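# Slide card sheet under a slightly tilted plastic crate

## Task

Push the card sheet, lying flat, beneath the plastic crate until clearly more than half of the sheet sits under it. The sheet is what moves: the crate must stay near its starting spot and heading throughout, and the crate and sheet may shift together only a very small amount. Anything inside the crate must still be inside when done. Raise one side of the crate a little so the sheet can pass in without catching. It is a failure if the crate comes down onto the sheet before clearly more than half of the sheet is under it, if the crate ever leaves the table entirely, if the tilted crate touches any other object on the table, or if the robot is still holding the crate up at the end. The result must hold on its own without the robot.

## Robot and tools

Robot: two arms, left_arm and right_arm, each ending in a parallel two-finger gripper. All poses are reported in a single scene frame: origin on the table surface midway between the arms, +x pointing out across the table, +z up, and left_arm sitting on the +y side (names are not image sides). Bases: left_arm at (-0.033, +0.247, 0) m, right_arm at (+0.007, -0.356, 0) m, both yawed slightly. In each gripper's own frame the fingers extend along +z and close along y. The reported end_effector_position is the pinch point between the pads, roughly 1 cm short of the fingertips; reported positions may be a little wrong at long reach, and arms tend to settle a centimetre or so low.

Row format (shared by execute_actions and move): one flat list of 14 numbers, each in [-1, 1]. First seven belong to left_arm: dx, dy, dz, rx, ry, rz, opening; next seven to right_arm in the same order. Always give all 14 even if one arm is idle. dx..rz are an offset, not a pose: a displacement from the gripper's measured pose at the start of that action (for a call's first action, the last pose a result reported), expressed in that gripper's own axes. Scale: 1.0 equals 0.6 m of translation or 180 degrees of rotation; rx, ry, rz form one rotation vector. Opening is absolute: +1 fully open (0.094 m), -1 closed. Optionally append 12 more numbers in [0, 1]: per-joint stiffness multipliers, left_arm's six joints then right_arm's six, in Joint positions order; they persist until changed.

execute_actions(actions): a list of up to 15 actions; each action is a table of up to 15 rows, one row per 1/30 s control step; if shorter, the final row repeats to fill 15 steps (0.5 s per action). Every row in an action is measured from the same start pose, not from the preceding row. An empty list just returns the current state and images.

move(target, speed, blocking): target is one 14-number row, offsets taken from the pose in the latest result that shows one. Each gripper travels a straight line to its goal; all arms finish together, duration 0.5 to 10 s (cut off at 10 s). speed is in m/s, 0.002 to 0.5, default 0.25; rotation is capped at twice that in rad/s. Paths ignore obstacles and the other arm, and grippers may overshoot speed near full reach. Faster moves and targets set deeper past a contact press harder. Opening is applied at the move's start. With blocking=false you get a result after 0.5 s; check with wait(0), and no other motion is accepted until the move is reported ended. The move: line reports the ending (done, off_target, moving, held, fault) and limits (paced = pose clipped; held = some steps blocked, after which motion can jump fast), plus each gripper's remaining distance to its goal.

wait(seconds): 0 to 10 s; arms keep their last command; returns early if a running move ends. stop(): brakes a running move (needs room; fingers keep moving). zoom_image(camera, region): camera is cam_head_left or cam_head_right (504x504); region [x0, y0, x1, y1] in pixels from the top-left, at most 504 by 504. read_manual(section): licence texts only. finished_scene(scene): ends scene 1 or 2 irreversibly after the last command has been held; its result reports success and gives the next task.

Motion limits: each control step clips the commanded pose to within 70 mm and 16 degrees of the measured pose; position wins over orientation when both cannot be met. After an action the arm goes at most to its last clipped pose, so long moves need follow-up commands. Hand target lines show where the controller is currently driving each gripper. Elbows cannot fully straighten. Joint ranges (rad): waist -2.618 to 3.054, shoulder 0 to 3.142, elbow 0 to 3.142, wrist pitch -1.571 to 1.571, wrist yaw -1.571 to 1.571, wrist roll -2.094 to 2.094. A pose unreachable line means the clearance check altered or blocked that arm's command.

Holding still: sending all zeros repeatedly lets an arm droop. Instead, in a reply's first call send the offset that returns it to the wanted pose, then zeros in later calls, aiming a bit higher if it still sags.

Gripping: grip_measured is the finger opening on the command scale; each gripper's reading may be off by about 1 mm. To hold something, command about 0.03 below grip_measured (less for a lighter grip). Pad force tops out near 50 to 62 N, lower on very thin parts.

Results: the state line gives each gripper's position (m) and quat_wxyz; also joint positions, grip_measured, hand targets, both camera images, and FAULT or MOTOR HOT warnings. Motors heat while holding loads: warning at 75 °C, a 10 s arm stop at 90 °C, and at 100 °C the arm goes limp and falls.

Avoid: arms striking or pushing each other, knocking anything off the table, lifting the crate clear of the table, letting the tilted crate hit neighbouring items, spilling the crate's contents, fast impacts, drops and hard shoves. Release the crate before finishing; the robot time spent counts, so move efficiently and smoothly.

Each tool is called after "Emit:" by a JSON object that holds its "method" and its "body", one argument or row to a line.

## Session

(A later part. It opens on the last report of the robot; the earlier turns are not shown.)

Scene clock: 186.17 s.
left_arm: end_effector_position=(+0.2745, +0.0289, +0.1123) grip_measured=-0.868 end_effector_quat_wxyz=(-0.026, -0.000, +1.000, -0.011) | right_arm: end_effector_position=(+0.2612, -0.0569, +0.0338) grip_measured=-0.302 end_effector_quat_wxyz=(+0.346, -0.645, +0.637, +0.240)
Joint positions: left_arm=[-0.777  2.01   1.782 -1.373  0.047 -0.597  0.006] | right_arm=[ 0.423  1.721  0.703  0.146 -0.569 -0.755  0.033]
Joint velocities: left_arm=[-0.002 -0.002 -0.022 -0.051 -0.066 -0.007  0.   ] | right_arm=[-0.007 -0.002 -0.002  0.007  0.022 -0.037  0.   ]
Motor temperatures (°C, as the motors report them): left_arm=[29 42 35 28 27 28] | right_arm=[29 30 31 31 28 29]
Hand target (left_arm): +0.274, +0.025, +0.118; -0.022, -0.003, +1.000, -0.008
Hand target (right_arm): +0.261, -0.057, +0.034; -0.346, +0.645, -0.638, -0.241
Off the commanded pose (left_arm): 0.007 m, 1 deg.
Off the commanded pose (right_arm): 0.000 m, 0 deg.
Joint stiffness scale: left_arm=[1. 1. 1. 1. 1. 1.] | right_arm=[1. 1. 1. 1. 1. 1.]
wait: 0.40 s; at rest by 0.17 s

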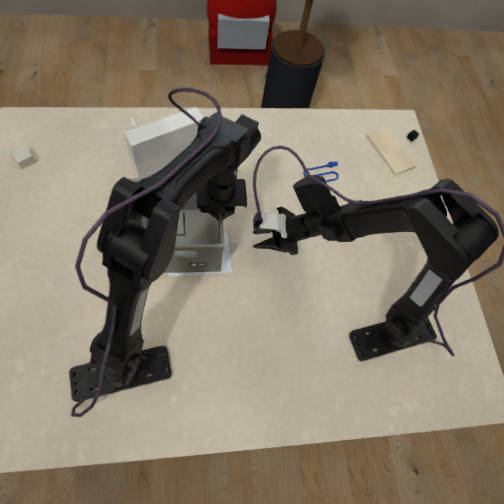

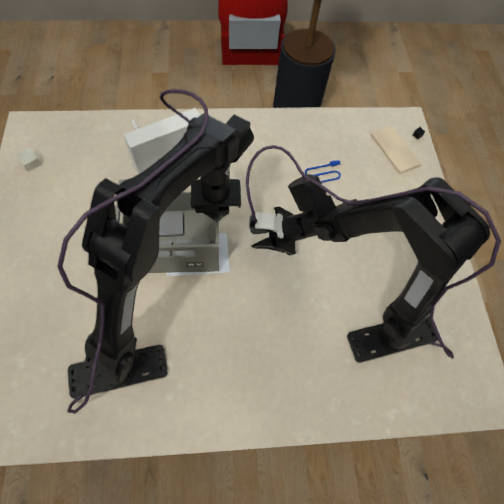

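Emit:
{"method": "execute_actions", "body": {
  "actions": [
    [[0,0,0,0,0,0,-0.2,0,0,0,0,0,0,-0.3]],
    [[0,0,-0.03,0,0,0,-0.2,0,0,0,0,0,0,-0.3],[0,0,-0.06,0,0,0,-0.2,0,0,0,0,0,0,-0.3],[0,0,-0.09,0,0,0,-0.2,0,0,0,0,0,0,-0.3]]
  ]
}}

Emit:
{"method": "finished_scene", "body": {
  "scene": 1
}}

Scene clock: 193.77 s.
left_arm: end_effector_position=(+0.2783, +0.0263, +0.1606) grip_measured=-0.202 end_effector_quat_wxyz=(-0.018, -0.000, +1.000, -0.017) | right_arm: end_effector_position=(+0.2613, -0.0569, +0.0338) grip_measured=-0.302 end_effector_quat_wxyz=(+0.346, -0.645, +0.637, +0.240)
Joint positions: left_arm=[-0.777  2.033  2.009 -1.556  0.047 -0.597  0.037] | right_arm=[ 0.423  1.721  0.703  0.146 -0.569 -0.755  0.033]
Joint velocities: left_arm=[-0.002  0.007 -0.012 -0.051  0.022  0.007  0.   ] | right_arm=[ 0.022 -0.002 -0.012  0.037  0.051 -0.095 -0.   ]
Motor temperatures (°C, as the motors report them): left_arm=[30 41 35 28 27 28] | right_arm=[29 30 31 32 28 29]
Hand target (left_arm): +0.276, +0.030, +0.166; -0.020, -0.000, +1.000, -0.015
Hand target (right_arm): +0.261, -0.057, +0.034; -0.346, +0.645, -0.637, -0.240
Off the commanded pose (left_arm): 0.007 m, 1 deg.
Off the commanded pose (right_arm): 0.000 m, 0 deg.
Joint stiffness scale: left_arm=[1. 1. 1. 1. 1. 1.] | right_arm=[1. 1. 1. 1. 1. 1.]
joint sent to its limit (left arm) — the command would take joint 4 (wrist pitch) past its lower limit, so that joint was sent only as far as its limit.

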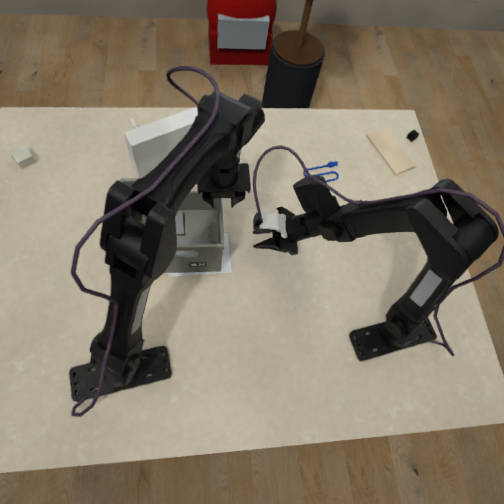

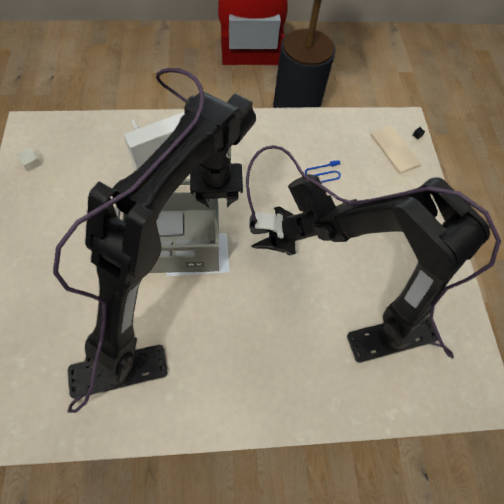

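The scene is finished: the task was done.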